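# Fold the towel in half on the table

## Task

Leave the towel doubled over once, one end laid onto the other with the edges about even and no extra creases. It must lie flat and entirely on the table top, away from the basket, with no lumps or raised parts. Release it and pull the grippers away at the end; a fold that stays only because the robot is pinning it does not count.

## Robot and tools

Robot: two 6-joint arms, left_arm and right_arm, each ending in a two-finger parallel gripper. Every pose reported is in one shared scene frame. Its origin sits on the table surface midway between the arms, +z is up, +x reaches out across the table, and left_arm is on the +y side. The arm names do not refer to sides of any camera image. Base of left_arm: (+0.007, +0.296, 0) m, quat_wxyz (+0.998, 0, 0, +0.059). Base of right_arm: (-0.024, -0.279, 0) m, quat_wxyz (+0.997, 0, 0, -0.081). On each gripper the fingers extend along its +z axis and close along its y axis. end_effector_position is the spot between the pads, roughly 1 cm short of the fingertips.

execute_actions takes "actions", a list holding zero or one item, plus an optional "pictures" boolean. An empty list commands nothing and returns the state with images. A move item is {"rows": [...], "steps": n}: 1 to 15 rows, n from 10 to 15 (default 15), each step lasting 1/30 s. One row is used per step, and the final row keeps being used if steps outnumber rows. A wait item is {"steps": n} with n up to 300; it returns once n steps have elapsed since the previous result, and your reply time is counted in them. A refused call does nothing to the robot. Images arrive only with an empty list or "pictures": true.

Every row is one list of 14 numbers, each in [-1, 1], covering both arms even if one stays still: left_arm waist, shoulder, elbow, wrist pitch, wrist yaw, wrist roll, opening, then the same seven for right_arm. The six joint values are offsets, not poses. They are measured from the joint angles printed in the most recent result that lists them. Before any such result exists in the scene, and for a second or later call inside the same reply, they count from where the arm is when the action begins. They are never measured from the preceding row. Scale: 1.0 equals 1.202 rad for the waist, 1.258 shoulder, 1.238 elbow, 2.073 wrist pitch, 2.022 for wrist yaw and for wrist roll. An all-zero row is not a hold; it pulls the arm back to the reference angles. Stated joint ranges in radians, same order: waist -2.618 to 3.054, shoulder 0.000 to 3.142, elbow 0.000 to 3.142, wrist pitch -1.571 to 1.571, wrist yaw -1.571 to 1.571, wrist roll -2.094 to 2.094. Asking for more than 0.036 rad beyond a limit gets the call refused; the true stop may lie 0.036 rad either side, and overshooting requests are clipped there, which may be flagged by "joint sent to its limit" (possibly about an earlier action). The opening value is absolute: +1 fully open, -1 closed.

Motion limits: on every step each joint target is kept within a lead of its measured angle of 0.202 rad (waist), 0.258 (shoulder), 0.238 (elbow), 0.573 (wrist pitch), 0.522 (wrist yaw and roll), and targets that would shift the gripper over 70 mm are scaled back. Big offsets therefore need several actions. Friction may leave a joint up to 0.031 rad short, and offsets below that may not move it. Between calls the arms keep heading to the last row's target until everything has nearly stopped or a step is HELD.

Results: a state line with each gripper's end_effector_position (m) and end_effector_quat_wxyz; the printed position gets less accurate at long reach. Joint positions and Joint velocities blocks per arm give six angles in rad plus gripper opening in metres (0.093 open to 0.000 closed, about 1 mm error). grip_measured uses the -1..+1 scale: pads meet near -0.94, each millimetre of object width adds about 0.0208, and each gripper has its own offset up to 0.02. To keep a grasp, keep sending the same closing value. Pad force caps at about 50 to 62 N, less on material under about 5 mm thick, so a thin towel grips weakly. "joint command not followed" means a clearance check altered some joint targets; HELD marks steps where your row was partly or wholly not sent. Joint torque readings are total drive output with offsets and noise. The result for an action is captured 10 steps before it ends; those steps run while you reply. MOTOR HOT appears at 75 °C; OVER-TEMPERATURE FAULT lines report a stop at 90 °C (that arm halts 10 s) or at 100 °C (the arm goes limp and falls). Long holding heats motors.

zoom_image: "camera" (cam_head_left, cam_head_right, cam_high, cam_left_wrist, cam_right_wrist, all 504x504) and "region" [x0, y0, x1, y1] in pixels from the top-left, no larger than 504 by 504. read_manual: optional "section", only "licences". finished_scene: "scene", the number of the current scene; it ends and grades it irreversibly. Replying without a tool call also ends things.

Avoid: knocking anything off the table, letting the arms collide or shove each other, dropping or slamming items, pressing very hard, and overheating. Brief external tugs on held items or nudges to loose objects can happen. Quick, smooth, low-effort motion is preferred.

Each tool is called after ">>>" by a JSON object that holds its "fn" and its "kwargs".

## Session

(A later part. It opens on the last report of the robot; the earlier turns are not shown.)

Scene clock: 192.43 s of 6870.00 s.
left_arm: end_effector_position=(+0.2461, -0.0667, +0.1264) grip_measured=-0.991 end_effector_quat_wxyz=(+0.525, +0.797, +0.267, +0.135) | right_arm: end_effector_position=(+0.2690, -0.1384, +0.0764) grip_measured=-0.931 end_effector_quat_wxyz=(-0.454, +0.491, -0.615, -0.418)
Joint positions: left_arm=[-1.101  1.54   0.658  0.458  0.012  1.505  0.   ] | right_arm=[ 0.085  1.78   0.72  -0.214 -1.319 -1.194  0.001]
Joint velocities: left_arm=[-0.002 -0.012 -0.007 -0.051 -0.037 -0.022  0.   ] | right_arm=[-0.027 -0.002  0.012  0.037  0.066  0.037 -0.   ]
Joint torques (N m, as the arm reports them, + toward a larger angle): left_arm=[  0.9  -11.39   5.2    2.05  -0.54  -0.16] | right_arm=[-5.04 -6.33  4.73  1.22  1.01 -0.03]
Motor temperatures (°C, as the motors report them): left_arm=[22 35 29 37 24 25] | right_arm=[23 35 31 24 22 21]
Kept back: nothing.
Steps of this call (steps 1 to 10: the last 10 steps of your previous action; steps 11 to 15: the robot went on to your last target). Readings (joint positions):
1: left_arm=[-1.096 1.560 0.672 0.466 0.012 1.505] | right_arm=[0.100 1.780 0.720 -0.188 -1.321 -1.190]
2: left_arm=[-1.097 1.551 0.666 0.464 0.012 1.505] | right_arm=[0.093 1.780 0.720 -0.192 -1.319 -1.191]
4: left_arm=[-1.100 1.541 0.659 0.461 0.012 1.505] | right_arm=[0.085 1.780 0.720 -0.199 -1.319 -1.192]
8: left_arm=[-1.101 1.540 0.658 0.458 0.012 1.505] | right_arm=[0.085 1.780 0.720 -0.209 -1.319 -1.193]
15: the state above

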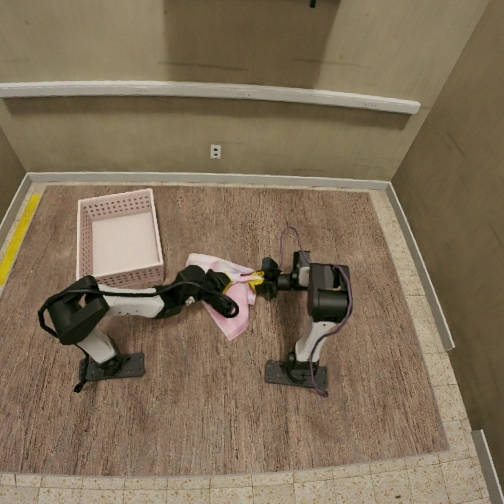

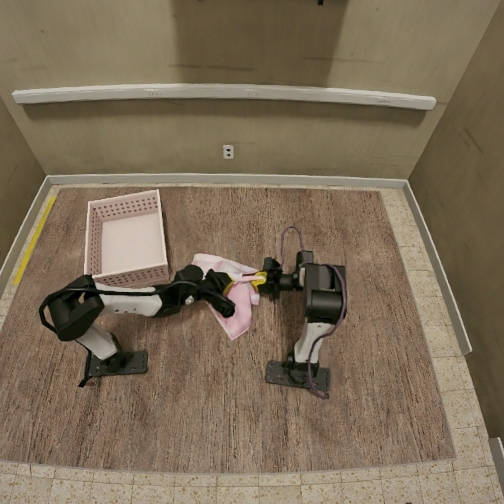

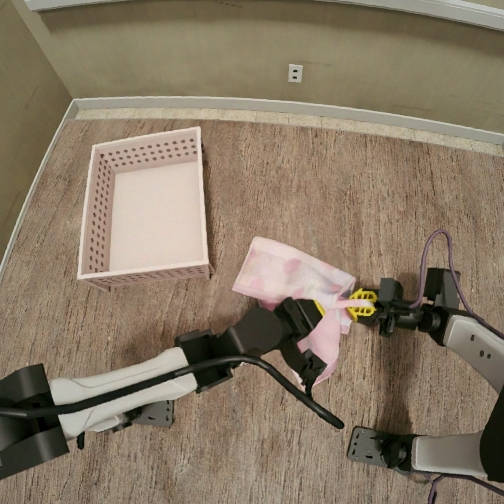

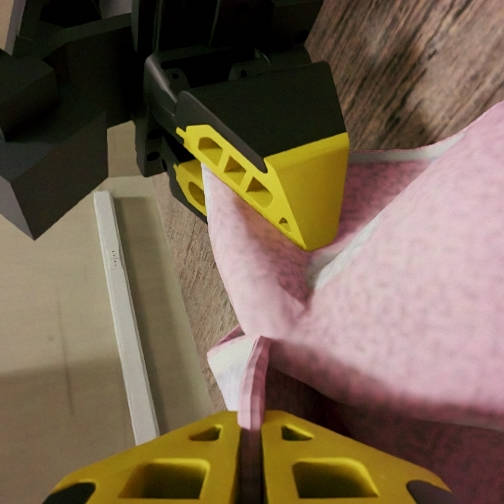

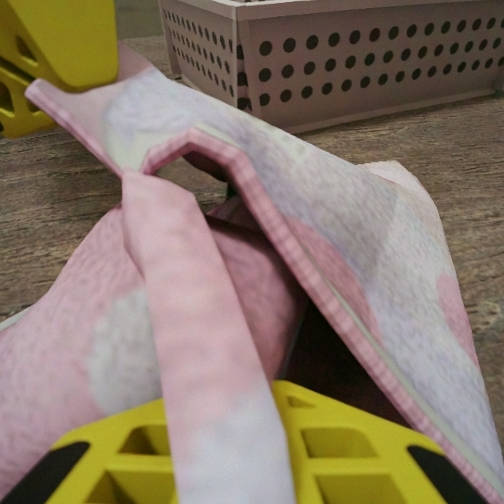

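~17 N and both grips hold. Pull more.

>>> {"fn": "execute_actions", "kwargs": {"actions": [{"rows":[[0.01,-0.06,-0.03,0.005,-0.03,0,-1,-0.065,0,0,0.02,0.09,0,-0.97],[0.01,-0.07,-0.035,0.005,-0.035,0,-1,-0.075,0,0,0.02,0.1,0,-0.97],[0.015,-0.08,-0.04,0.005,-0.04,0,-1,-0.085,0,0,0.025,0.11,0,-0.97],[0.015,-0.09,-0.045,0.005,-0.045,0,-1,-0.095,0,0,0.03,0.12,0,-0.97],[0.02,-0.10,-0.05,0.005,-0.05,0,-1,-0.105,0,0,0.03,0.13,0,-0.97],[0.02,-0.11,-0.055,0.005,-0.05,0,-1,-0.115,0,0,0.03,0.14,0,-0.97]],"steps":15}]}}

>>> {"fn": "execute_actions", "kwargs": {"actions": [{"steps":15}], "pictures": true}}

Scene clock: 193.07 s of 6870.00 s.
left_arm: end_effector_position=(+0.2435, -0.0610, +0.1302) grip_measured=-0.991 end_effector_quat_wxyz=(+0.528, +0.794, +0.268, +0.138) | right_arm: end_effector_position=(+0.2726, -0.1459, +0.0748) grip_measured=-0.931 end_effector_quat_wxyz=(-0.458, +0.486, -0.623, -0.409)
Joint positions: left_arm=[-1.101  1.507  0.636  0.455  0.006  1.505  0.   ] | right_arm=[ 0.061  1.78   0.72  -0.214 -1.309 -1.199  0.001]
Joint velocities: left_arm=[ 0.017 -0.276 -0.193 -0.051 -0.007 -0.022  0.   ] | right_arm=[-0.203 -0.002  0.002 -0.022  0.081 -0.037  0.   ]
Joint torques (N m, as the arm reports them, + toward a larger angle): left_arm=[  2.25 -12.21   5.33   2.13  -0.85  -0.15] | right_arm=[-6.82 -6.33  4.74  1.5   1.7  -0.01]
Motor temperatures (°C, as the motors report them): left_arm=[22 35 29 37 24 25] | right_arm=[23 35 31 24 22 21]
Steps of this call (steps 1 to 14: the robot went on to your last target; steps 15 to 19: the first 5 steps of this action). Readings (joint positions):
15: left_arm=[-1.101 1.539 0.658 0.457 0.012 1.505] | right_arm=[0.084 1.780 0.720 -0.214 -1.319 -1.195]
16: left_arm=[-1.101 1.535 0.655 0.457 0.011 1.505] | right_arm=[0.082 1.780 0.720 -0.214 -1.317 -1.196]
18: left_arm=[-1.101 1.517 0.642 0.456 0.008 1.505] | right_arm=[0.069 1.780 0.720 -0.214 -1.312 -1.197]
19: the state above

Scene clock: 193.57 s of 6870.00 s.
left_arm: end_effector_position=(+0.2414, -0.0578, +0.1332) grip_measured=-0.991 end_effector_quat_wxyz=(+0.531, +0.792, +0.267, +0.139) | right_arm: end_effector_position=(+0.2741, -0.1501, +0.0765) grip_measured=-0.931 end_effector_quat_wxyz=(+0.462, -0.484, +0.625, +0.403)
Joint positions: left_arm=[-1.101  1.485  0.623  0.453  0.005  1.505  0.   ] | right_arm=[ 0.047  1.772  0.72  -0.221 -1.307 -1.205  0.001]
Joint velocities: left_arm=[ 0.007 -0.007 -0.007  0.007  0.022  0.022  0.   ] | right_arm=[-0.012  0.002 -0.007  0.081  0.037  0.066 -0.001]
Joint torques (N m, as the arm reports them, + toward a larger angle): left_arm=[  2.24 -12.69   4.95   2.14  -0.91  -0.16] | right_arm=[-7.61 -5.61  4.77  1.58  1.92  0.04]
Motor temperatures (°C, as the motors report them): left_arm=[22 35 29 37 24 25] | right_arm=[23 35 31 24 22 21]
Kept back: nothing.
Steps of this call (steps 1 to 10: the last 10 steps of your previous action; steps 11 to 15: the robot went on to your last target). Readings (joint positions):
1: left_arm=[-1.101 1.498 0.630 0.454 0.005 1.505] | right_arm=[0.054 1.780 0.720 -0.214 -1.307 -1.199]
2: left_arm=[-1.101 1.490 0.626 0.453 0.005 1.505] | right_arm=[0.049 1.780 0.720 -0.215 -1.307 -1.200]
4: left_arm=[-1.101 1.485 0.623 0.453 0.005 1.505] | right_arm=[0.047 1.777 0.720 -0.218 -1.307 -1.202]
8: left_arm=[-1.101 1.485 0.623 0.453 0.005 1.505] | right_arm=[0.047 1.772 0.720 -0.220 -1.307 -1.204]
15: the state above

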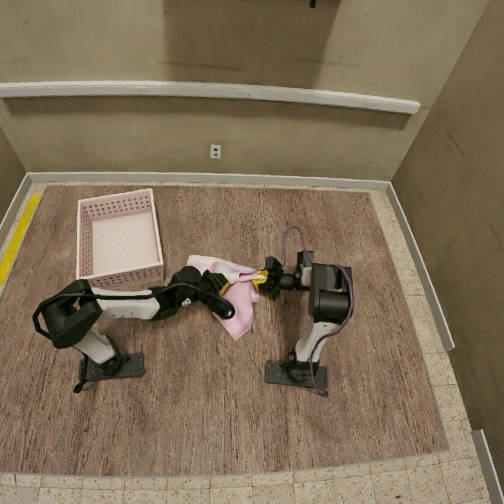

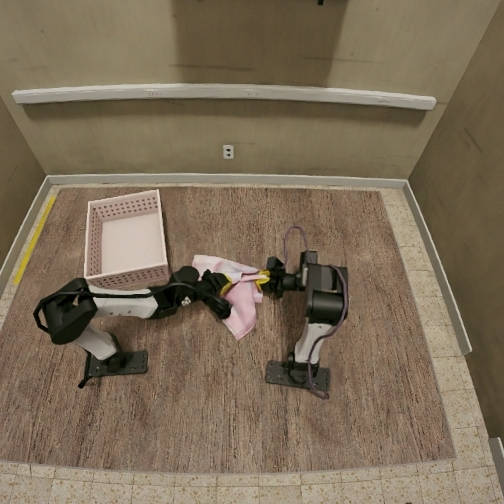

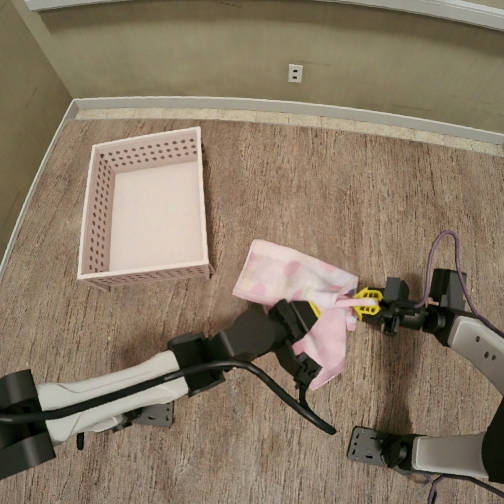

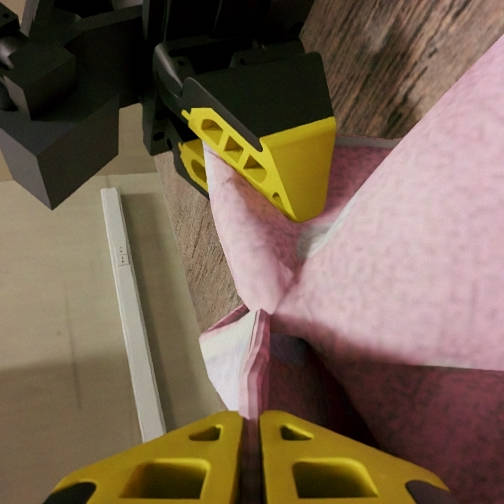

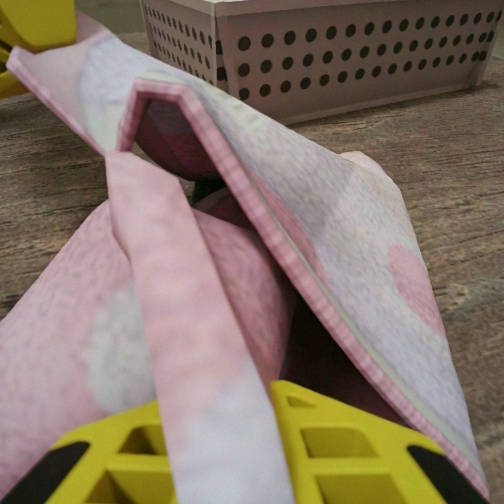

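>>> {"fn": "execute_actions", "kwargs": {"actions": [{"rows":[[0.02,-0.075,-0.03,0.01,-0.05,0,-1,-0.09,0.01,0,0.035,0.14,0,-1],[0.025,-0.085,-0.035,0.01,-0.055,0,-1,-0.10,0.015,0,0.04,0.15,0,-1],[0.03,-0.095,-0.04,0.01,-0.06,0,-1,-0.11,0.02,0,0.045,0.16,0,-1],[0.03,-0.105,-0.045,0.01,-0.065,0,-1,-0.12,0.02,0,0.05,0.17,0,-1],[0.035,-0.115,-0.05,0.01,-0.07,0,-1,-0.13,0.025,0,0.05,0.18,0,-1],[0.035,-0.13,-0.06,0.01,-0.075,0,-1,-0.145,0.025,0,0.05,0.19,0,-1]],"steps":15}]}}

>>> {"fn": "execute_actions", "kwargs": {"actions": [{"steps":15}], "pictures": true}}

Scene clock: 194.30 s of 6870.00 s.
left_arm: end_effector_position=(+0.2401, -0.0516, +0.1377) grip_measured=-0.996 end_effector_quat_wxyz=(+0.534, +0.788, +0.270, +0.146) | right_arm: end_effector_position=(+0.2788, -0.1589, +0.0714) grip_measured=-0.931 end_effector_quat_wxyz=(+0.462, -0.483, +0.638, +0.383)
Joint positions: left_arm=[-1.101  1.451  0.602  0.451 -0.008  1.505  0.   ] | right_arm=[ 0.024  1.772  0.72  -0.218 -1.273 -1.212  0.001]
Joint velocities: left_arm=[ 0.071 -0.672 -0.398 -0.081 -0.623 -0.022  0.   ] | right_arm=[-0.618 -0.022 -0.007  0.491  2.205 -0.007 -0.001]
Joint torques (N m, as the arm reports them, + toward a larger angle): left_arm=[  3.54 -11.48   6.18   2.35  -0.26  -0.14] | right_arm=[-7.54 -3.8   4.82  1.31 -0.43  0.01]
Motor temperatures (°C, as the motors report them): left_arm=[22 36 29 37 24 25] | right_arm=[23 35 31 24 23 21]
Steps of this call (steps 1 to 15: the robot went on to your last target; steps 16 to 17: nothing new was sent; steps 18 to 22: the first 5 steps of this action). Readings (joint positions):
18: left_arm=[-1.101 1.485 0.623 0.453 0.005 1.505] | right_arm=[0.047 1.772 0.720 -0.221 -1.307 -1.207]
19: left_arm=[-1.101 1.482 0.622 0.452 0.005 1.505] | right_arm=[0.045 1.772 0.720 -0.221 -1.304 -1.209]
21: left_arm=[-1.101 1.464 0.611 0.452 0.001 1.505] | right_arm=[0.034 1.772 0.720 -0.221 -1.298 -1.212]
22: the state above

Scene clock: 194.80 s of 6870.00 s.
left_arm: end_effector_position=(+0.2622, -0.0206, +0.1744) grip_measured=-0.998 end_effector_quat_wxyz=(+0.557, +0.741, +0.308, +0.215) | right_arm: end_effector_position=(+0.3119, -0.2352, +0.0283) grip_measured=-0.932 end_effector_quat_wxyz=(+0.435, -0.459, +0.740, +0.229)
Joint positions: left_arm=[-1.064  1.33   0.569  0.468 -0.132  1.505  0.   ] | right_arm=[-0.134  1.793  0.72  -0.129 -0.984 -1.209  0.   ]
Joint velocities: left_arm=[ 0.007  0.002 -0.012 -0.066 -0.051  0.051  0.   ] | right_arm=[-0.022 -0.012 -0.051 -0.007  0.11  -0.022  0.001]
Joint torques (N m, as the arm reports them, + toward a larger angle): left_arm=[ 0.53 -5.58  6.44  2.08 -0.06 -0.16] | right_arm=[ 0.66 -5.8   4.83  1.13  0.14 -0.03]
Motor temperatures (°C, as the motors report them): left_arm=[22 35 29 37 24 25] | right_arm=[23 35 31 24 23 21]
Kept back: nothing.
Steps of this call (steps 1 to 10: the last 10 steps of your previous action; steps 11 to 15: the robot went on to your last target). Readings (joint positions):
1: left_arm=[-1.093 1.420 0.587 0.450 -0.031 1.505] | right_arm=[-0.011 1.777 0.720 -0.201 -1.208 -1.212]
2: left_arm=[-1.082 1.386 0.574 0.450 -0.053 1.505] | right_arm=[-0.055 1.783 0.720 -0.187 -1.152 -1.212]
4: left_arm=[-1.067 1.344 0.569 0.455 -0.086 1.505] | right_arm=[-0.120 1.793 0.720 -0.164 -1.066 -1.210]
8: left_arm=[-1.064 1.330 0.569 0.468 -0.117 1.505] | right_arm=[-0.134 1.793 0.720 -0.142 -0.998 -1.210]
15: the state above

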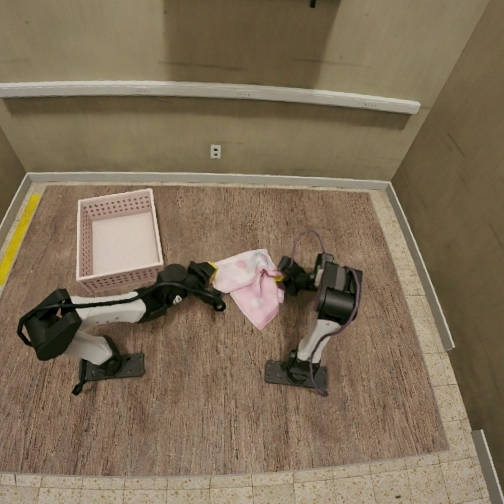

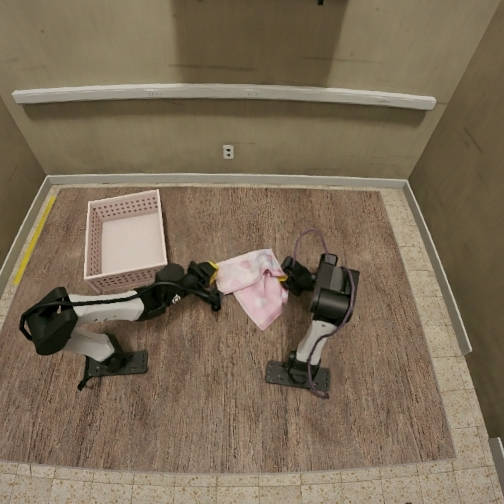

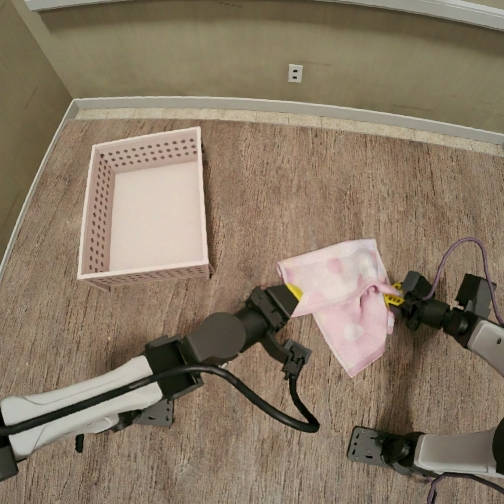

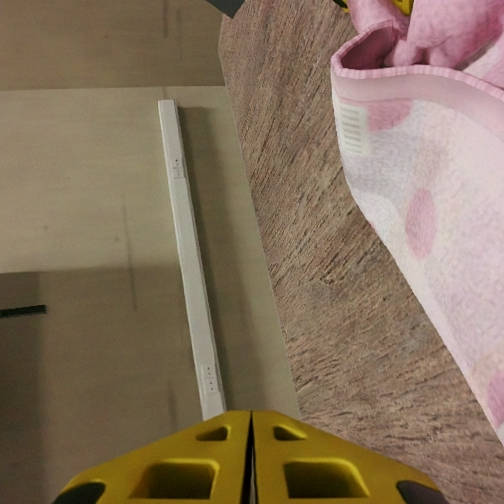

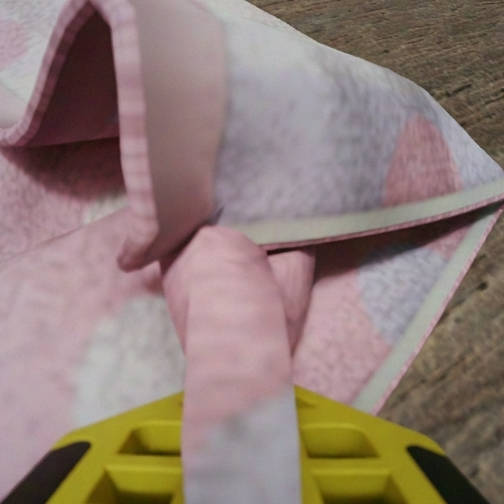

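>>> {"fn": "execute_actions", "kwargs": {"actions": [{"rows":[[0,0,0,0,0.06,0,-0.3,0,0,0,0,0,0,-0.6],[0,0,0,0,0.06,0,-0.3,0,0,0,0,0,0,-0.2],[0,0,0,0,0.06,0,-0.3,0,0,0,0,0,0,0.2],[0,0,0,0,0.06,0,-0.3,0,0,0,0,0,0,0.2],[0,0,0,0,0.06,0,-0.3,0,0,0,0,0,0,0.2],[0,0,0,0,0.06,0,-0.3,-0.03,-0.04,0,0,0,0,0.2],[0,0,0,0,0.06,0,-0.3,-0.06,-0.08,0,0,0,0,0.2],[0,0,0,0,0.06,0,-0.3,-0.09,-0.12,0,-0.03,0,0,0.2],[0,0,0,0,0.06,0,-0.3,-0.12,-0.16,0,-0.06,0,0,0.2],[0,0,0,0,0.06,0,-0.3,-0.15,-0.2,0,-0.1,0,0,0.2]],"steps":15}]}}

>>> {"fn": "execute_actions", "kwargs": {"actions": [{"steps":20}], "pictures": true}}

>>> {"fn": "zoom_image", "kwargs": {"camera": "cam_high", "region": [250, 210, 430, 390]}}

Scene clock: 196.70 s of 6870.00 s.
left_arm: end_effector_position=(+0.2532, -0.0284, +0.1740) grip_measured=-0.304 end_effector_quat_wxyz=(+0.566, +0.749, +0.289, +0.188) | right_arm: end_effector_position=(+0.3121, -0.2351, +0.0285) grip_measured=+0.168 end_effector_quat_wxyz=(+0.436, -0.459, +0.739, +0.229)
Joint positions: left_arm=[-1.064  1.33   0.569  0.468 -0.06   1.505  0.031] | right_arm=[-0.134  1.793  0.72  -0.128 -0.986 -1.209  0.053]
Joint velocities: left_arm=[-0.007 -0.017  0.002  0.007  0.33   0.037  0.007] | right_arm=[-0.027 -0.007 -0.007  0.022  0.007 -0.022  0.059]
Joint torques (N m, as the arm reports them, + toward a larger angle): left_arm=[-0.04 -4.89  8.19  2.04  0.18 -0.17] | right_arm=[ 0.15 -6.53  4.84  1.02 -0.36 -0.08]
Motor temperatures (°C, as the motors report them): left_arm=[22 35 29 37 24 25] | right_arm=[23 35 31 24 22 21]
Steps of this call (steps 1 to 15: the robot went on to your last target; steps 16 to 52: nothing new was sent; steps 53 to 57: the first 5 steps of this action). Readings (joint positions):
53: left_arm=[-1.064 1.330 0.569 0.468 -0.120 1.505] | right_arm=[-0.134 1.793 0.720 -0.128 -0.986 -1.209]
54: left_arm=[-1.064 1.330 0.569 0.468 -0.099 1.505] | right_arm=[-0.134 1.793 0.720 -0.128 -0.986 -1.209]
56: left_arm=[-1.064 1.330 0.569 0.468 -0.071 1.505] | right_arm=[-0.134 1.793 0.720 -0.128 -0.986 -1.209]
57: the state above

Scene clock: 197.37 s of 6870.00 s.
left_arm: end_effector_position=(+0.2482, -0.0324, +0.1740) grip_measured=-0.301 end_effector_quat_wxyz=(+0.570, +0.753, +0.278, +0.173) | right_arm: end_effector_position=(+0.3000, -0.2900, +0.0863) grip_measured=+0.197 end_effector_quat_wxyz=(+0.468, -0.400, +0.770, +0.167)
Joint positions: left_arm=[-1.064  1.33   0.569  0.468 -0.022  1.505  0.031] | right_arm=[-0.318  1.541  0.72  -0.325 -0.983 -1.209  0.055]
Joint velocities: left_arm=[-0.012 -0.007 -0.002 -0.066 -0.095 -0.037 -0.001] | right_arm=[-0.012 -0.002  0.012 -0.066 -0.081  0.051 -0.001]
Joint torques (N m, as the arm reports them, + toward a larger angle): left_arm=[ 0.03 -4.91  8.17  2.05  0.22 -0.17] | right_arm=[ 0.48 -5.24  5.82  1.05 -0.37 -0.07]
Motor temperatures (°C, as the motors report them): left_arm=[22 35 29 37 24 25] | right_arm=[23 35 31 24 22 21]
Kept back: nothing.
Steps of this call (steps 1 to 10: the last 10 steps of your previous action; steps 11 to 20: the robot went on to your last target). Readings (joint positions):
1: left_arm=[-1.064 1.330 0.569 0.468 -0.053 1.505] | right_arm=[-0.137 1.790 0.720 -0.130 -0.986 -1.209]
2: left_arm=[-1.064 1.330 0.569 0.468 -0.046 1.505] | right_arm=[-0.148 1.777 0.720 -0.135 -0.985 -1.209]
4: left_arm=[-1.064 1.330 0.569 0.468 -0.037 1.505] | right_arm=[-0.202 1.709 0.720 -0.170 -0.983 -1.209]
8: left_arm=[-1.064 1.330 0.569 0.468 -0.028 1.505] | right_arm=[-0.315 1.551 0.720 -0.246 -0.983 -1.209]
20: the state above

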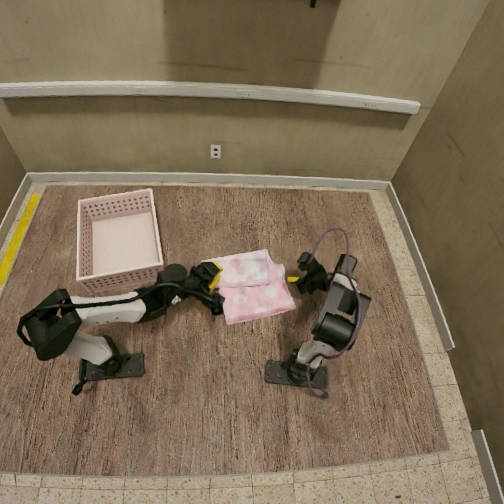

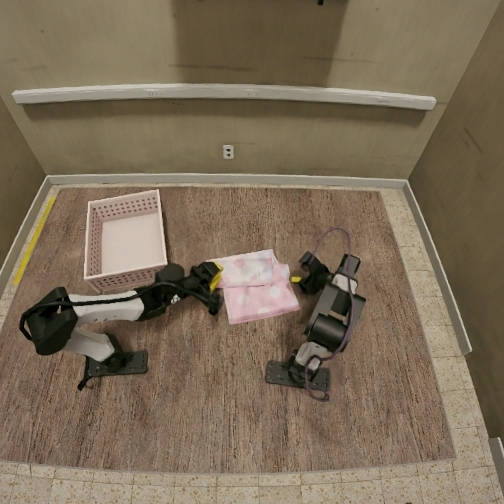

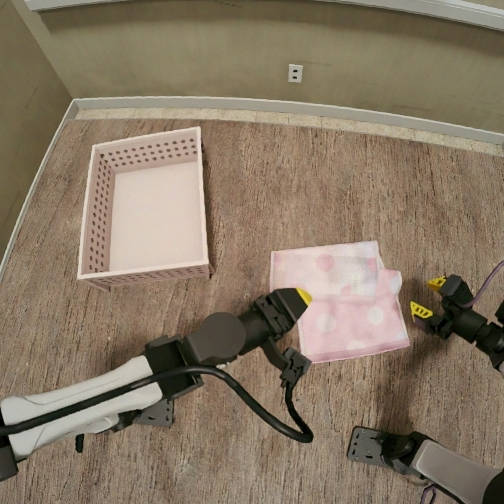

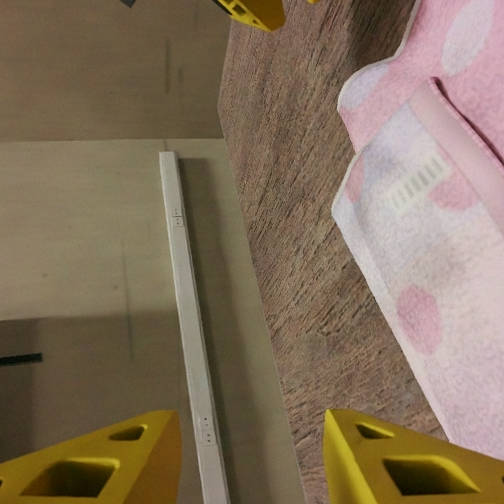

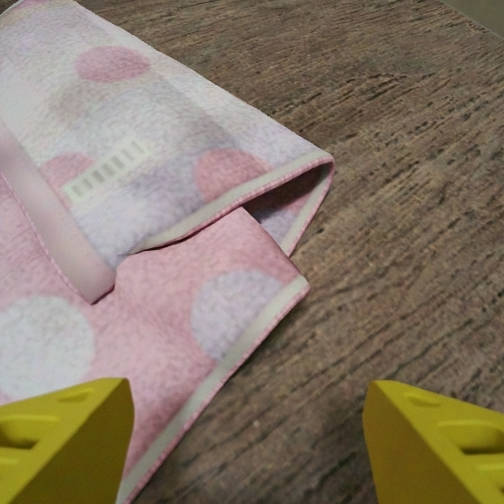

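Region (250, 210, 430, 390) of cam_high's 504x504 image, scaled by 2.800, with more detail than that image has.

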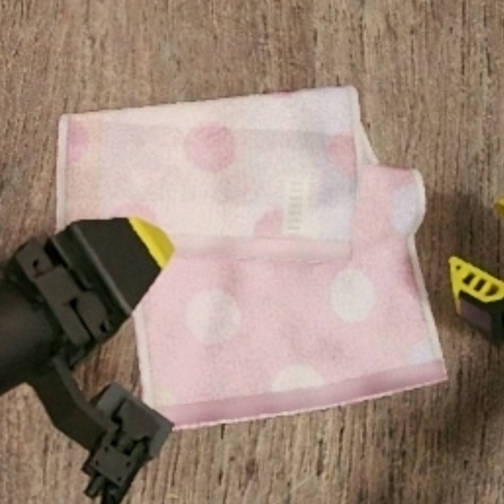

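>>> {"fn": "execute_actions", "kwargs": {"actions": [{"rows":[[0.05,0,0,0,0,0,-0.3,0.06,-0.02,0.05,-0.03,0.03,0.07,-0.2],[0.1,0,0,0,0,0,-0.3,0.12,-0.04,0.1,-0.06,0.07,0.14,-0.6],[0.15,0,0,0,0,0,-0.3,0.19,-0.05,0.15,-0.1,0.11,0.21,-1],[0.2,0,0,0,0,0,-0.3,0.26,-0.05,0.2,-0.14,0.15,0.28,-1],[0.25,0,0,0,0,0,-0.3,0.33,-0.05,0.25,-0.18,0.2,0.35,-1],[0.3,0,0,0,0,0,-0.3,0.4,-0.04,0.3,-0.22,0.25,0.42,-1],[0.35,0,0,0,0,0,-0.3,0.47,-0.02,0.34,-0.26,0.3,0.49,-1],[0.4,0,0,0,0,0,-0.3,0.54,0,0.34,-0.3,0.35,0.56,-1],[0.45,0,0,0,0,0,-0.3,0.61,0.03,0.34,-0.32,0.4,0.63,-1],[0.5,0,0,0,0,0,-0.3,0.68,0.06,0.34,-0.32,0.45,0.7,-1],[0.5,0,0,0,0,0,-0.3,0.74,0.1,0.34,-0.32,0.49,0.77,-1],[0.5,0,0,0,0,0,-0.3,0.777,0.131,0.34,-0.32,0.49,0.845,-1]],"steps":15}]}}

>>> {"fn": "execute_actions", "kwargs": {"actions": [{"steps":22}], "pictures": true}}

Scene clock: 199.10 s of 6870.00 s.
left_arm: end_effector_position=(+0.3031, +0.0162, +0.1739) grip_measured=-0.301 end_effector_quat_wxyz=(+0.554, +0.726, +0.343, +0.220) | right_arm: end_effector_position=(+0.3176, -0.2425, +0.1066) grip_measured=-0.958 end_effector_quat_wxyz=(+0.373, -0.366, +0.826, +0.211)
Joint positions: left_arm=[-0.878  1.33   0.569  0.468 -0.008  1.505  0.031] | right_arm=[-0.09   1.526  0.891 -0.503 -0.8   -0.9    0.   ]
Joint velocities: left_arm=[ 1.805  0.002 -0.012 -0.037 -0.11   0.007  0.001] | right_arm=[ 2.083 -0.149  1.844 -1.341  1.546  2.777  0.   ]
Joint torques (N m, as the arm reports them, + toward a larger angle): left_arm=[ 0.51 -4.88  8.24  2.05 -0.02 -0.17] | right_arm=[ 0.32 -8.8   8.42  1.31 -0.46 -0.11]
Motor temperatures (°C, as the motors report them): left_arm=[22 35 29 37 24 25] | right_arm=[23 35 31 24 22 21]
Steps of this call (steps 1 to 30: the robot went on to your last target; steps 31 to 47: nothing new was sent; steps 48 to 52: the first 5 steps of this action). Readings (joint positions):
48: left_arm=[-1.057 1.330 0.569 0.468 -0.018 1.505] | right_arm=[-0.309 1.541 0.726 -0.341 -0.971 -1.187]
49: left_arm=[-1.034 1.330 0.569 0.468 -0.013 1.505] | right_arm=[-0.280 1.540 0.745 -0.368 -0.942 -1.141]
51: left_arm=[-0.940 1.330 0.569 0.468 -0.008 1.505] | right_arm=[-0.162 1.531 0.830 -0.454 -0.855 -0.994]
52: the state above

Scene clock: 199.83 s of 6870.00 s.
left_arm: end_effector_position=(+0.3930, +0.1659, +0.1740) grip_measured=-0.301 end_effector_quat_wxyz=(+0.490, +0.634, +0.493, +0.339) | right_arm: end_effector_position=(+0.2445, -0.1439, +0.0472) grip_measured=-0.993 end_effector_quat_wxyz=(+0.001, +0.003, +1.000, +0.009)
Joint positions: left_arm=[-0.456  1.33   0.569  0.468 -0.032  1.505  0.031] | right_arm=[ 0.622  1.724  1.141 -0.977 -0.015  0.465  0.   ]
Joint velocities: left_arm=[ 0.012 -0.017 -0.007 -0.022 -0.037 -0.022  0.001] | right_arm=[ 0.012  0.007  0.012 -0.095  0.081  0.183  0.   ]
Joint torques (N m, as the arm reports them, + toward a larger angle): left_arm=[-0.55 -4.87  8.2   2.06  0.18 -0.17] | right_arm=[-0.3  -8.32  5.86  0.34  0.18 -0.02]
Motor temperatures (°C, as the motors report them): left_arm=[22 35 29 38 24 25] | right_arm=[23 35 31 24 22 21]
Kept back: nothing.
Steps of this call (steps 1 to 10: the last 10 steps of your previous action; steps 11 to 22: the robot went on to your last target). Readings (joint positions):
1: left_arm=[-0.813 1.330 0.569 0.468 -0.010 1.505] | right_arm=[-0.015 1.523 0.958 -0.554 -0.739 -0.801]
2: left_arm=[-0.748 1.330 0.569 0.468 -0.012 1.505] | right_arm=[0.059 1.522 1.026 -0.604 -0.670 -0.700]
4: left_arm=[-0.623 1.330 0.569 0.468 -0.016 1.505] | right_arm=[0.209 1.523 1.121 -0.690 -0.519 -0.499]
8: left_arm=[-0.459 1.330 0.569 0.468 -0.033 1.505] | right_arm=[0.498 1.623 1.154 -0.816 -0.240 -0.115]
22: the state above

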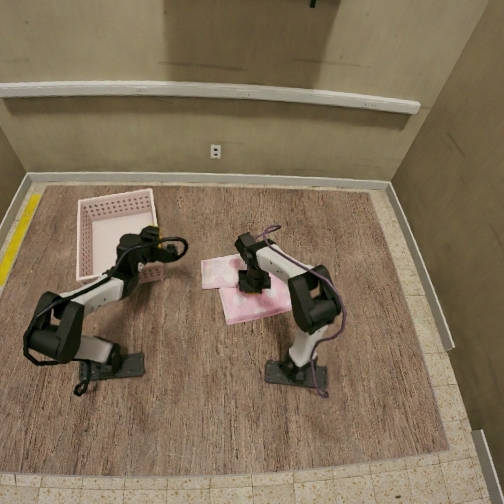

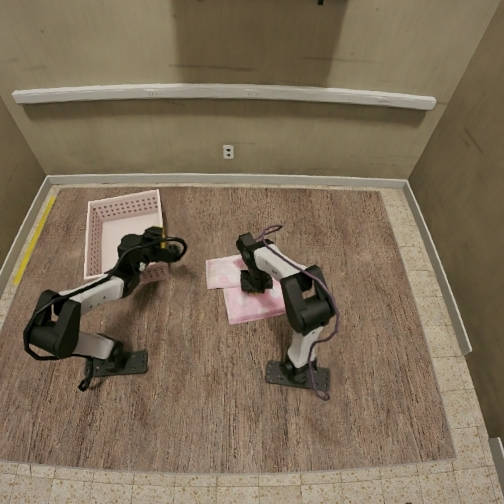

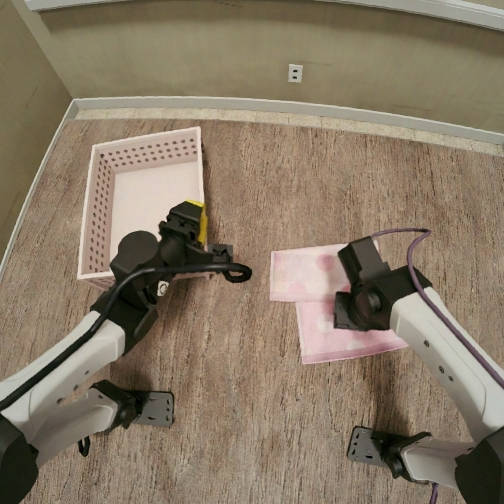

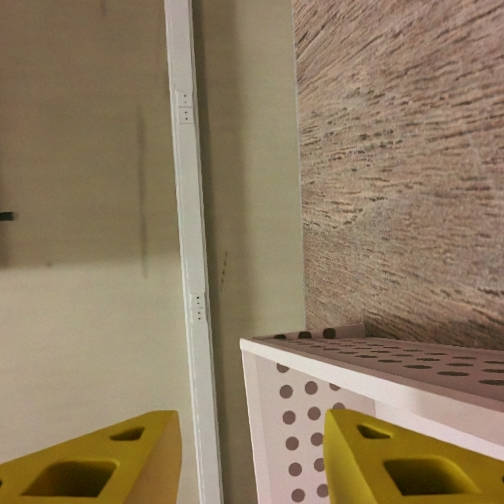

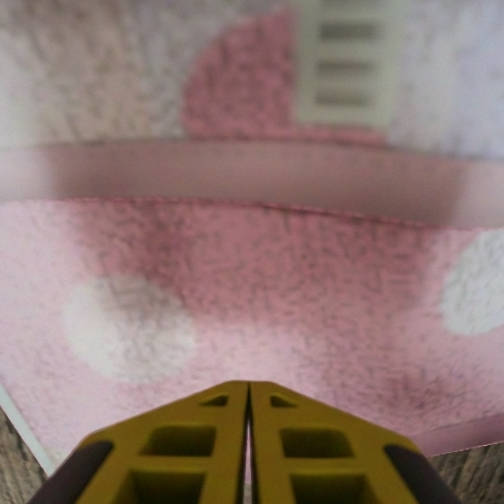

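>>> {"fn": "execute_actions", "kwargs": {"actions": [{"rows":[[0,-0.03,0,0,0,0,-0.3,0,0.02,-0.025,0.025,0,0,-1],[0,-0.05,0,0,0,0,-0.3,0,0.04,-0.05,0.05,0,0,-1],[0,-0.05,0,0,0,0,-0.3,0,0.055,-0.07,0.07,0,0,-1],[0,-0.05,0,0,0,0,-0.3,0,0.07,-0.085,0.085,0,0,-1]],"steps":12}]}}

>>> {"fn": "execute_actions", "kwargs": {"actions": [{"rows":[[0,0,0,0,0,0,-0.3,0.025,0.02,-0.02,0,-0.01,0.015,-1],[0,0,0,0,0,0,-0.3,0.05,0.02,-0.02,0,-0.02,0.03,-1],[0,0,0,0,0,0,-0.3,0.075,0.02,-0.02,0,-0.02,0.045,-1],[0,0,0,0,0,0,-0.3,0.1,0.02,-0.02,0,-0.02,0.06,-1],[0,0,0,0,0,0,-0.3,0.125,0.02,-0.02,0,-0.02,0.075,-1],[0,0,0,0,0,0,-0.3,0.15,0.02,-0.02,0,-0.02,0.09,-1],[0,0,0,0,0,0,-0.3,0.175,0.02,-0.02,0,-0.02,0.105,-1],[0,0,0,0,0,0,-0.3,0.2,0.02,-0.02,0,-0.02,0.12,-1],[0,0,0,0,0,0,-0.3,0.225,0.02,-0.02,0,-0.02,0.135,-1],[0,0,0,0,0,0,-0.3,0.25,0.02,-0.02,0,-0.02,0.15,-1],[0,0,0,0,0,0,-0.3,0.275,0.02,-0.02,0,-0.02,0.165,-1],[0,0,0,0,0,0,-0.3,0.3,0.02,-0.02,0,-0.02,0.18,-1],[0,0,0,0,0,0,-0.3,0.325,0.02,-0.02,0,-0.02,0.195,-1],[0,0,0,0,0,0,-0.3,0.35,0.02,-0.02,0,-0.02,0.21,-1]],"steps":15}]}}

>>> {"fn": "execute_actions", "kwargs": {"actions": [{"steps":18}], "pictures": true}}

Scene clock: 200.87 s of 6870.00 s.
left_arm: end_effector_position=(+0.3922, +0.1662, +0.1764) grip_measured=-0.301 end_effector_quat_wxyz=(+0.492, +0.633, +0.492, +0.340) | right_arm: end_effector_position=(+0.2465, -0.1448, +0.0439) grip_measured=-0.993 end_effector_quat_wxyz=(+0.006, +0.013, +1.000, +0.005)
Joint positions: left_arm=[-0.456  1.322  0.569  0.463 -0.032  1.505  0.031] | right_arm=[ 0.622  1.729  1.133 -0.959 -0.004  0.486  0.   ]
Joint velocities: left_arm=[-0.017 -0.252 -0.007 -0.066 -0.007 -0.022 -0.   ] | right_arm=[-0.002  0.12  -0.271  0.564 -0.066 -0.125  0.   ]
Joint torques (N m, as the arm reports them, + toward a larger angle): left_arm=[ 0.04 -7.9   8.25  2.3   0.07 -0.18] | right_arm=[ 0.16 -3.87  2.91  0.34  0.   -0.14]
Motor temperatures (°C, as the motors report them): left_arm=[22 35 29 38 24 25] | right_arm=[23 35 31 24 22 21]
Steps of this call (steps 1 to 29: the robot went on to your last target; steps 30 to 31: the first 2 steps of this action). Readings (joint positions):
30: left_arm=[-0.456 1.329 0.569 0.467 -0.032 1.505] | right_arm=[0.622 1.725 1.140 -0.976 -0.004 0.489]
31: the state above

Scene clock: 201.37 s of 6870.00 s.
left_arm: end_effector_position=(+0.3896, +0.1671, +0.1906) grip_measured=-0.301 end_effector_quat_wxyz=(+0.504, +0.624, +0.486, +0.348) | right_arm: end_effector_position=(+0.2361, -0.1241, +0.0117) grip_measured=-0.993 end_effector_quat_wxyz=(+0.002, +0.001, +1.000, +0.004)
Joint positions: left_arm=[-0.456  1.284  0.569  0.462 -0.032  1.505  0.031] | right_arm=[ 0.698  1.79   1.067 -0.841 -0.006  0.537  0.   ]
Joint velocities: left_arm=[ 0.002 -0.007 -0.002 -0.037 -0.037 -0.022 -0.   ] | right_arm=[ 0.862  0.007 -0.012 -0.007 -0.037  0.491  0.   ]
Joint torques (N m, as the arm reports them, + toward a larger angle): left_arm=[ 0.07 -4.63  8.36  2.05  0.06 -0.17] | right_arm=[ 1.9  -5.18  3.68  0.42 -0.26 -0.03]
Motor temperatures (°C, as the motors report them): left_arm=[22 35 29 38 24 25] | right_arm=[23 35 31 24 22 21]
Steps of this call (steps 1 to 10: the last 10 steps of your previous action; steps 11 to 15: the first 5 steps of this action, its rows measured from where the robot was after step 10). Readings (joint positions):
10: left_arm=[-0.456 1.284 0.569 0.462 -0.032 1.505] | right_arm=[0.622 1.790 1.067 -0.839 -0.006 0.473]
11: left_arm=[-0.456 1.284 0.569 0.462 -0.032 1.505] | right_arm=[0.624 1.790 1.067 -0.841 -0.007 0.478]
12: left_arm=[-0.456 1.284 0.569 0.462 -0.032 1.505] | right_arm=[0.632 1.790 1.067 -0.841 -0.006 0.487]
14: left_arm=[-0.456 1.284 0.569 0.462 -0.032 1.505] | right_arm=[0.670 1.790 1.067 -0.841 -0.006 0.518]
15: the state above

Scene clock: 201.97 s of 6870.00 s.
left_arm: end_effector_position=(+0.3896, +0.1671, +0.1906) grip_measured=-0.301 end_effector_quat_wxyz=(+0.504, +0.624, +0.486, +0.348) | right_arm: end_effector_position=(+0.1665, -0.0439, +0.0117) grip_measured=-0.993 end_effector_quat_wxyz=(-0.006, -0.002, +1.000, +0.010)
Joint positions: left_arm=[-0.456  1.284  0.569  0.462 -0.032  1.505  0.031] | right_arm=[ 1.042  1.79   1.067 -0.841 -0.021  0.875  0.   ]
Joint velocities: left_arm=[0.002 0.002 0.007 0.007 0.037 0.037 0.001] | right_arm=[-0.012 -0.027  0.007  0.022 -0.022  0.037  0.   ]
Joint torques (N m, as the arm reports them, + toward a larger angle): left_arm=[ 0.05 -4.58  8.34  2.06  0.06 -0.18] | right_arm=[ 0.24 -5.16  3.66  0.4  -0.12  0.01]
Motor temperatures (°C, as the motors report them): left_arm=[22 34 29 38 24 25] | right_arm=[23 35 31 24 22 21]
Kept back: nothing.
Steps of this call (steps 1 to 10: the last 10 steps of your previous action; steps 11 to 18: the robot went on to your last target). Readings (joint positions):
1: left_arm=[-0.456 1.284 0.569 0.462 -0.032 1.505] | right_arm=[0.731 1.790 1.067 -0.841 -0.006 0.559]
2: left_arm=[-0.456 1.284 0.569 0.462 -0.032 1.505] | right_arm=[0.764 1.790 1.067 -0.841 -0.007 0.582]
4: left_arm=[-0.456 1.284 0.569 0.462 -0.032 1.505] | right_arm=[0.831 1.790 1.067 -0.841 -0.008 0.633]
8: left_arm=[-0.456 1.284 0.569 0.462 -0.032 1.505] | right_arm=[0.953 1.790 1.067 -0.841 -0.011 0.744]
18: the state above

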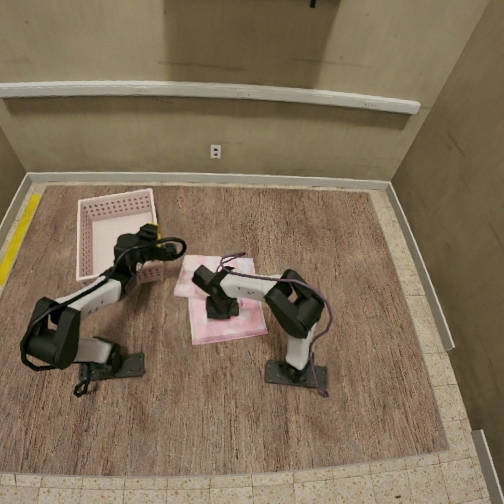

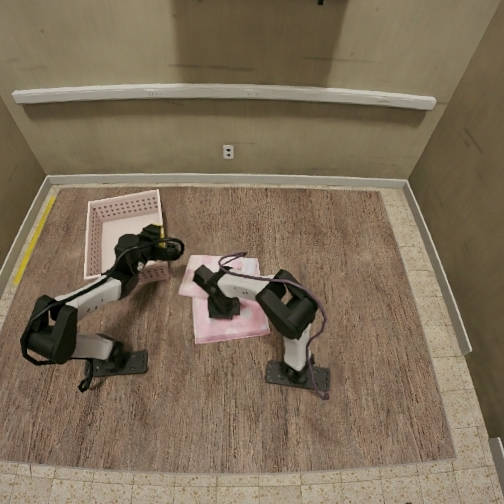

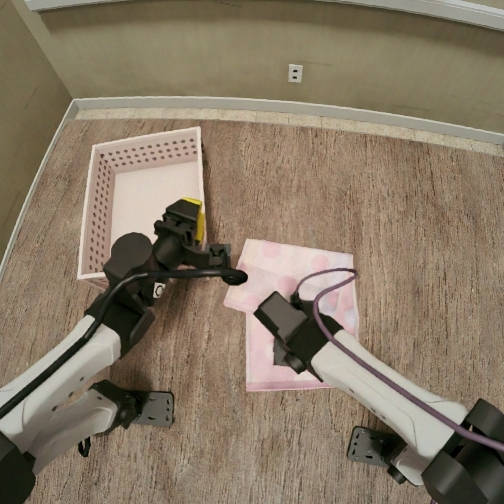

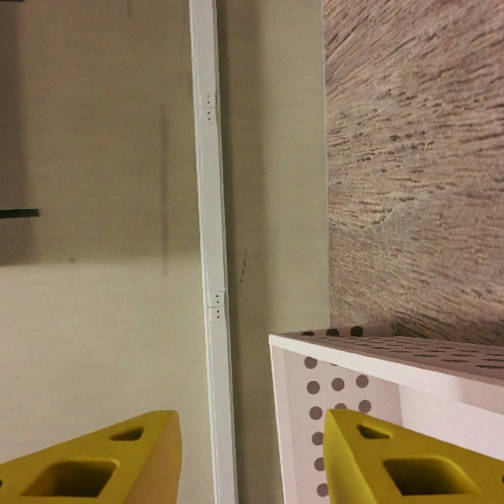

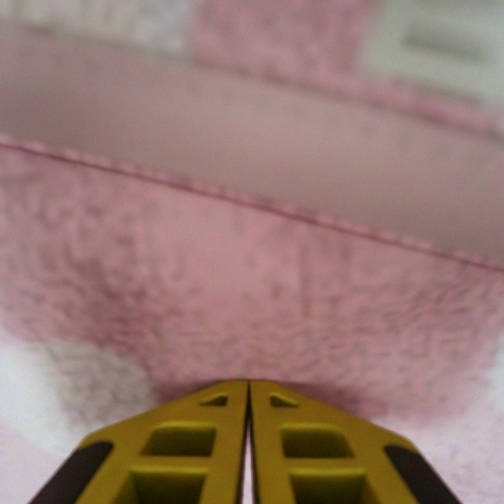

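>>> {"fn": "execute_actions", "kwargs": {"actions": [{"rows":[[-0.08,0,0.06,-0.05,0,0,-1,0,-0.05,0,0,0.01,0,-1],[-0.16,0,0.12,-0.1,0,-0.05,-1,0,-0.1,0,0,0.01,0.05,-1],[-0.24,0.02,0.18,-0.17,0.016,-0.12,-1,-0.02,-0.14,-0.03,0,0.01,0.1,-1],[-0.3,0.05,0.25,-0.25,0.016,-0.2,-1,-0.05,-0.18,-0.07,0,0.01,0.17,-1],[-0.3,0.09,0.32,-0.33,0.016,-0.3,-1,-0.08,-0.21,-0.11,0,0.01,0.25,-1],[-0.3,0.14,0.39,-0.41,0.016,-0.4,-1,-0.116,-0.23,-0.15,0,0.01,0.33,-1],[-0.3,0.19,0.46,-0.49,0.016,-0.5,-1,-0.116,-0.23,-0.17,0,0.01,0.42,-1],[-0.3,0.25,0.53,-0.57,0.016,-0.6,-1,-0.116,-0.23,-0.17,0,0.01,0.5,-1],[-0.3,0.31,0.6,-0.65,0.016,-0.7,-1,-0.116,-0.23,-0.17,0,0.01,0.5,-1],[-0.28,0.37,0.66,-0.72,0.016,-0.8,-1,-0.116,-0.23,-0.17,0,0.01,0.5,-1],[-0.25,0.43,0.69,-0.732,0.016,-0.9,-1,-0.116,-0.23,-0.17,0,0.01,0.5,-1],[-0.22,0.48,0.69,-0.732,0.016,-1,-1,-0.116,-0.21,-0.19,0.01,0.01,0.5,-1],[-0.22,0.513,0.69,-0.732,0.016,-1,-1,-0.116,-0.19,-0.21,0.025,0.01,0.5,-1],[-0.22,0.513,0.69,-0.732,0.016,-1,-1,-0.116,-0.16,-0.24,0.036,0.01,0.5,-1]],"steps":15}]}}

>>> {"fn": "execute_actions", "kwargs": {"actions": [{"steps":30}], "pictures": true}}

Scene clock: 205.50 s of 6870.00 s.
left_arm: end_effector_position=(+0.3639, +0.0703, +0.2086) grip_measured=-0.995 end_effector_quat_wxyz=(+0.523, +0.660, +0.493, +0.216) | right_arm: end_effector_position=(+0.1731, -0.0495, +0.0449) grip_measured=-0.993 end_effector_quat_wxyz=(+0.030, +0.100, +0.993, +0.059)
Joint positions: left_arm=[-0.697  1.324  0.786  0.17  -0.039  1.306  0.   ] | right_arm=[ 1.015  1.631  1.017 -0.826 -0.019  1.054  0.   ]
Joint velocities: left_arm=[-1.902  0.794  2.41  -2.601  0.212 -2.703  0.   ] | right_arm=[-0.632 -1.673 -0.808  0.095  0.022  2.073  0.   ]
Joint torques (N m, as the arm reports them, + toward a larger angle): left_arm=[-0.47 -3.21  9.85  2.1   0.2  -0.2 ] | right_arm=[-2.27 -6.45  3.16  0.22  0.26  0.01]
Motor temperatures (°C, as the motors report them): left_arm=[22 34 29 38 24 25] | right_arm=[23 35 30 24 22 21]
Steps of this call (steps 1 to 30: the robot went on to your last target; steps 31 to 101: nothing new was sent; steps 102 to 106: the first 5 steps of this action). Readings (joint positions):
102: left_arm=[-0.469 1.284 0.577 0.442 -0.039 1.505] | right_arm=[1.042 1.783 1.067 -0.841 -0.019 0.888]
103: left_arm=[-0.507 1.284 0.604 0.396 -0.049 1.490] | right_arm=[1.042 1.766 1.066 -0.843 -0.018 0.902]
105: left_arm=[-0.630 1.300 0.708 0.262 -0.045 1.396] | right_arm=[1.033 1.687 1.043 -0.833 -0.019 0.982]
106: the state above

Scene clock: 206.50 s of 6870.00 s.
left_arm: end_effector_position=(+0.2947, +0.0974, +0.0380) grip_measured=-0.998 end_effector_quat_wxyz=(-0.012, +0.054, +0.998, +0.006) | right_arm: end_effector_position=(+0.1571, -0.1144, +0.0104) grip_measured=-0.993 end_effector_quat_wxyz=(+0.002, +0.539, +0.842, +0.016)
Joint positions: left_arm=[-0.721  1.947  1.39  -1.041  0.002 -0.494  0.   ] | right_arm=[ 0.9    1.563  0.805 -0.782 -0.004  1.876  0.   ]
Joint velocities: left_arm=[ 0.012 -0.007  0.002  0.022  0.037 -0.066  0.   ] | right_arm=[-0.007 -0.022  0.007 -0.066  0.022  0.066  0.   ]
Joint torques (N m, as the arm reports them, + toward a larger angle): left_arm=[  0.04 -11.17   9.71   0.22  -0.01  -0.15] | right_arm=[ 0.39 -3.01  2.78  0.54  0.14  0.02]
Motor temperatures (°C, as the motors report them): left_arm=[22 34 30 38 24 25] | right_arm=[23 34 30 24 22 21]
Kept back: nothing.
Steps of this call (steps 1 to 10: the last 10 steps of your previous action; steps 11 to 30: the robot went on to your last target). Readings (joint positions):
1: left_arm=[-0.755 1.359 0.875 0.072 -0.028 1.206] | right_arm=[0.985 1.574 0.986 -0.821 -0.020 1.144]
2: left_arm=[-0.796 1.403 0.967 -0.029 -0.016 1.106] | right_arm=[0.950 1.530 0.953 -0.821 -0.016 1.244]
4: left_arm=[-0.829 1.518 1.153 -0.231 -0.001 0.906] | right_arm=[0.906 1.496 0.906 -0.831 -0.006 1.445]
8: left_arm=[-0.795 1.740 1.367 -0.485 0.003 0.613] | right_arm=[0.900 1.505 0.857 -0.835 -0.004 1.704]
30: the state above

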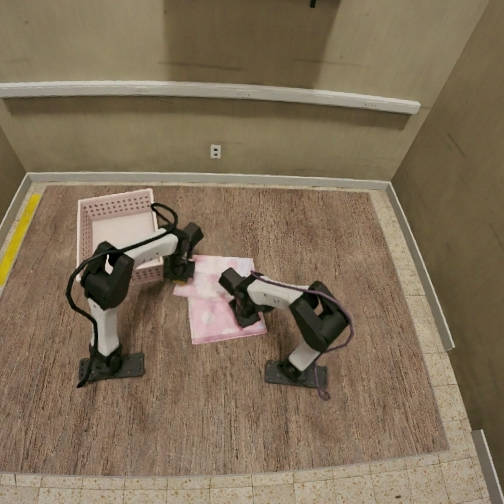

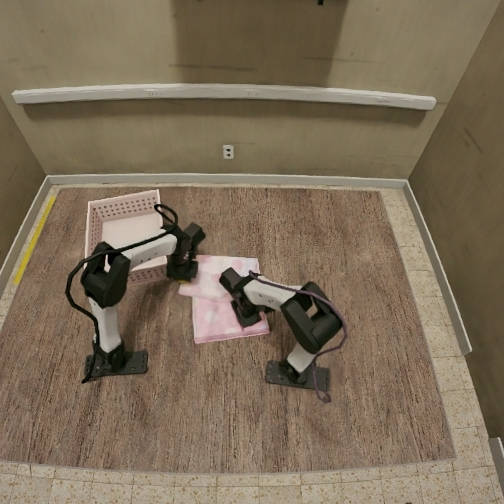

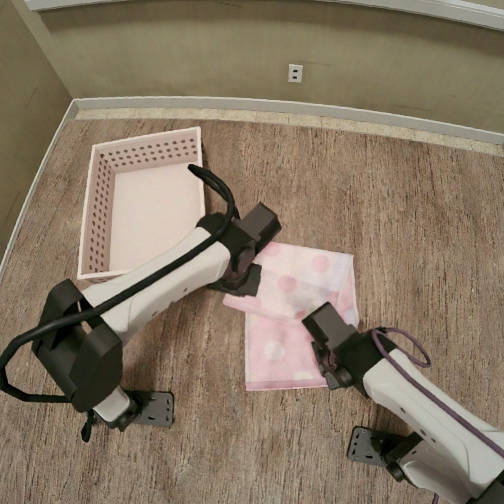

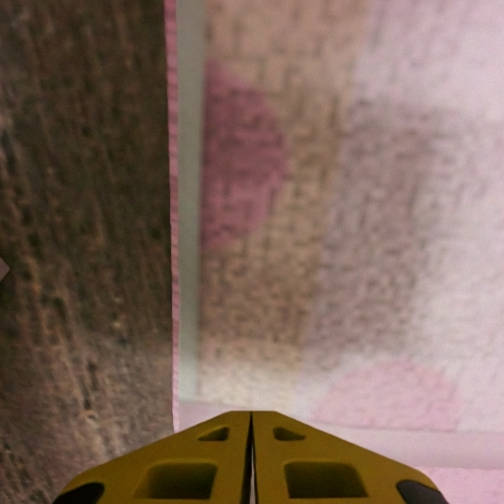

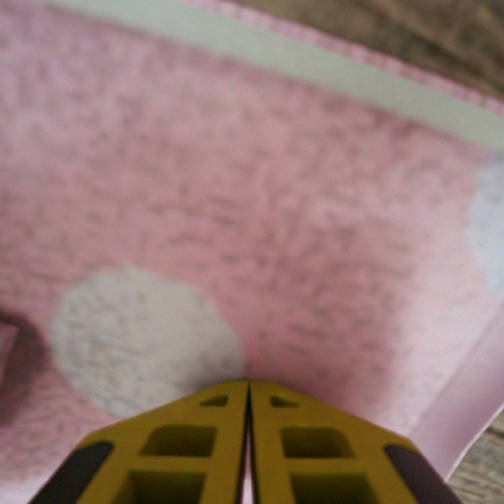

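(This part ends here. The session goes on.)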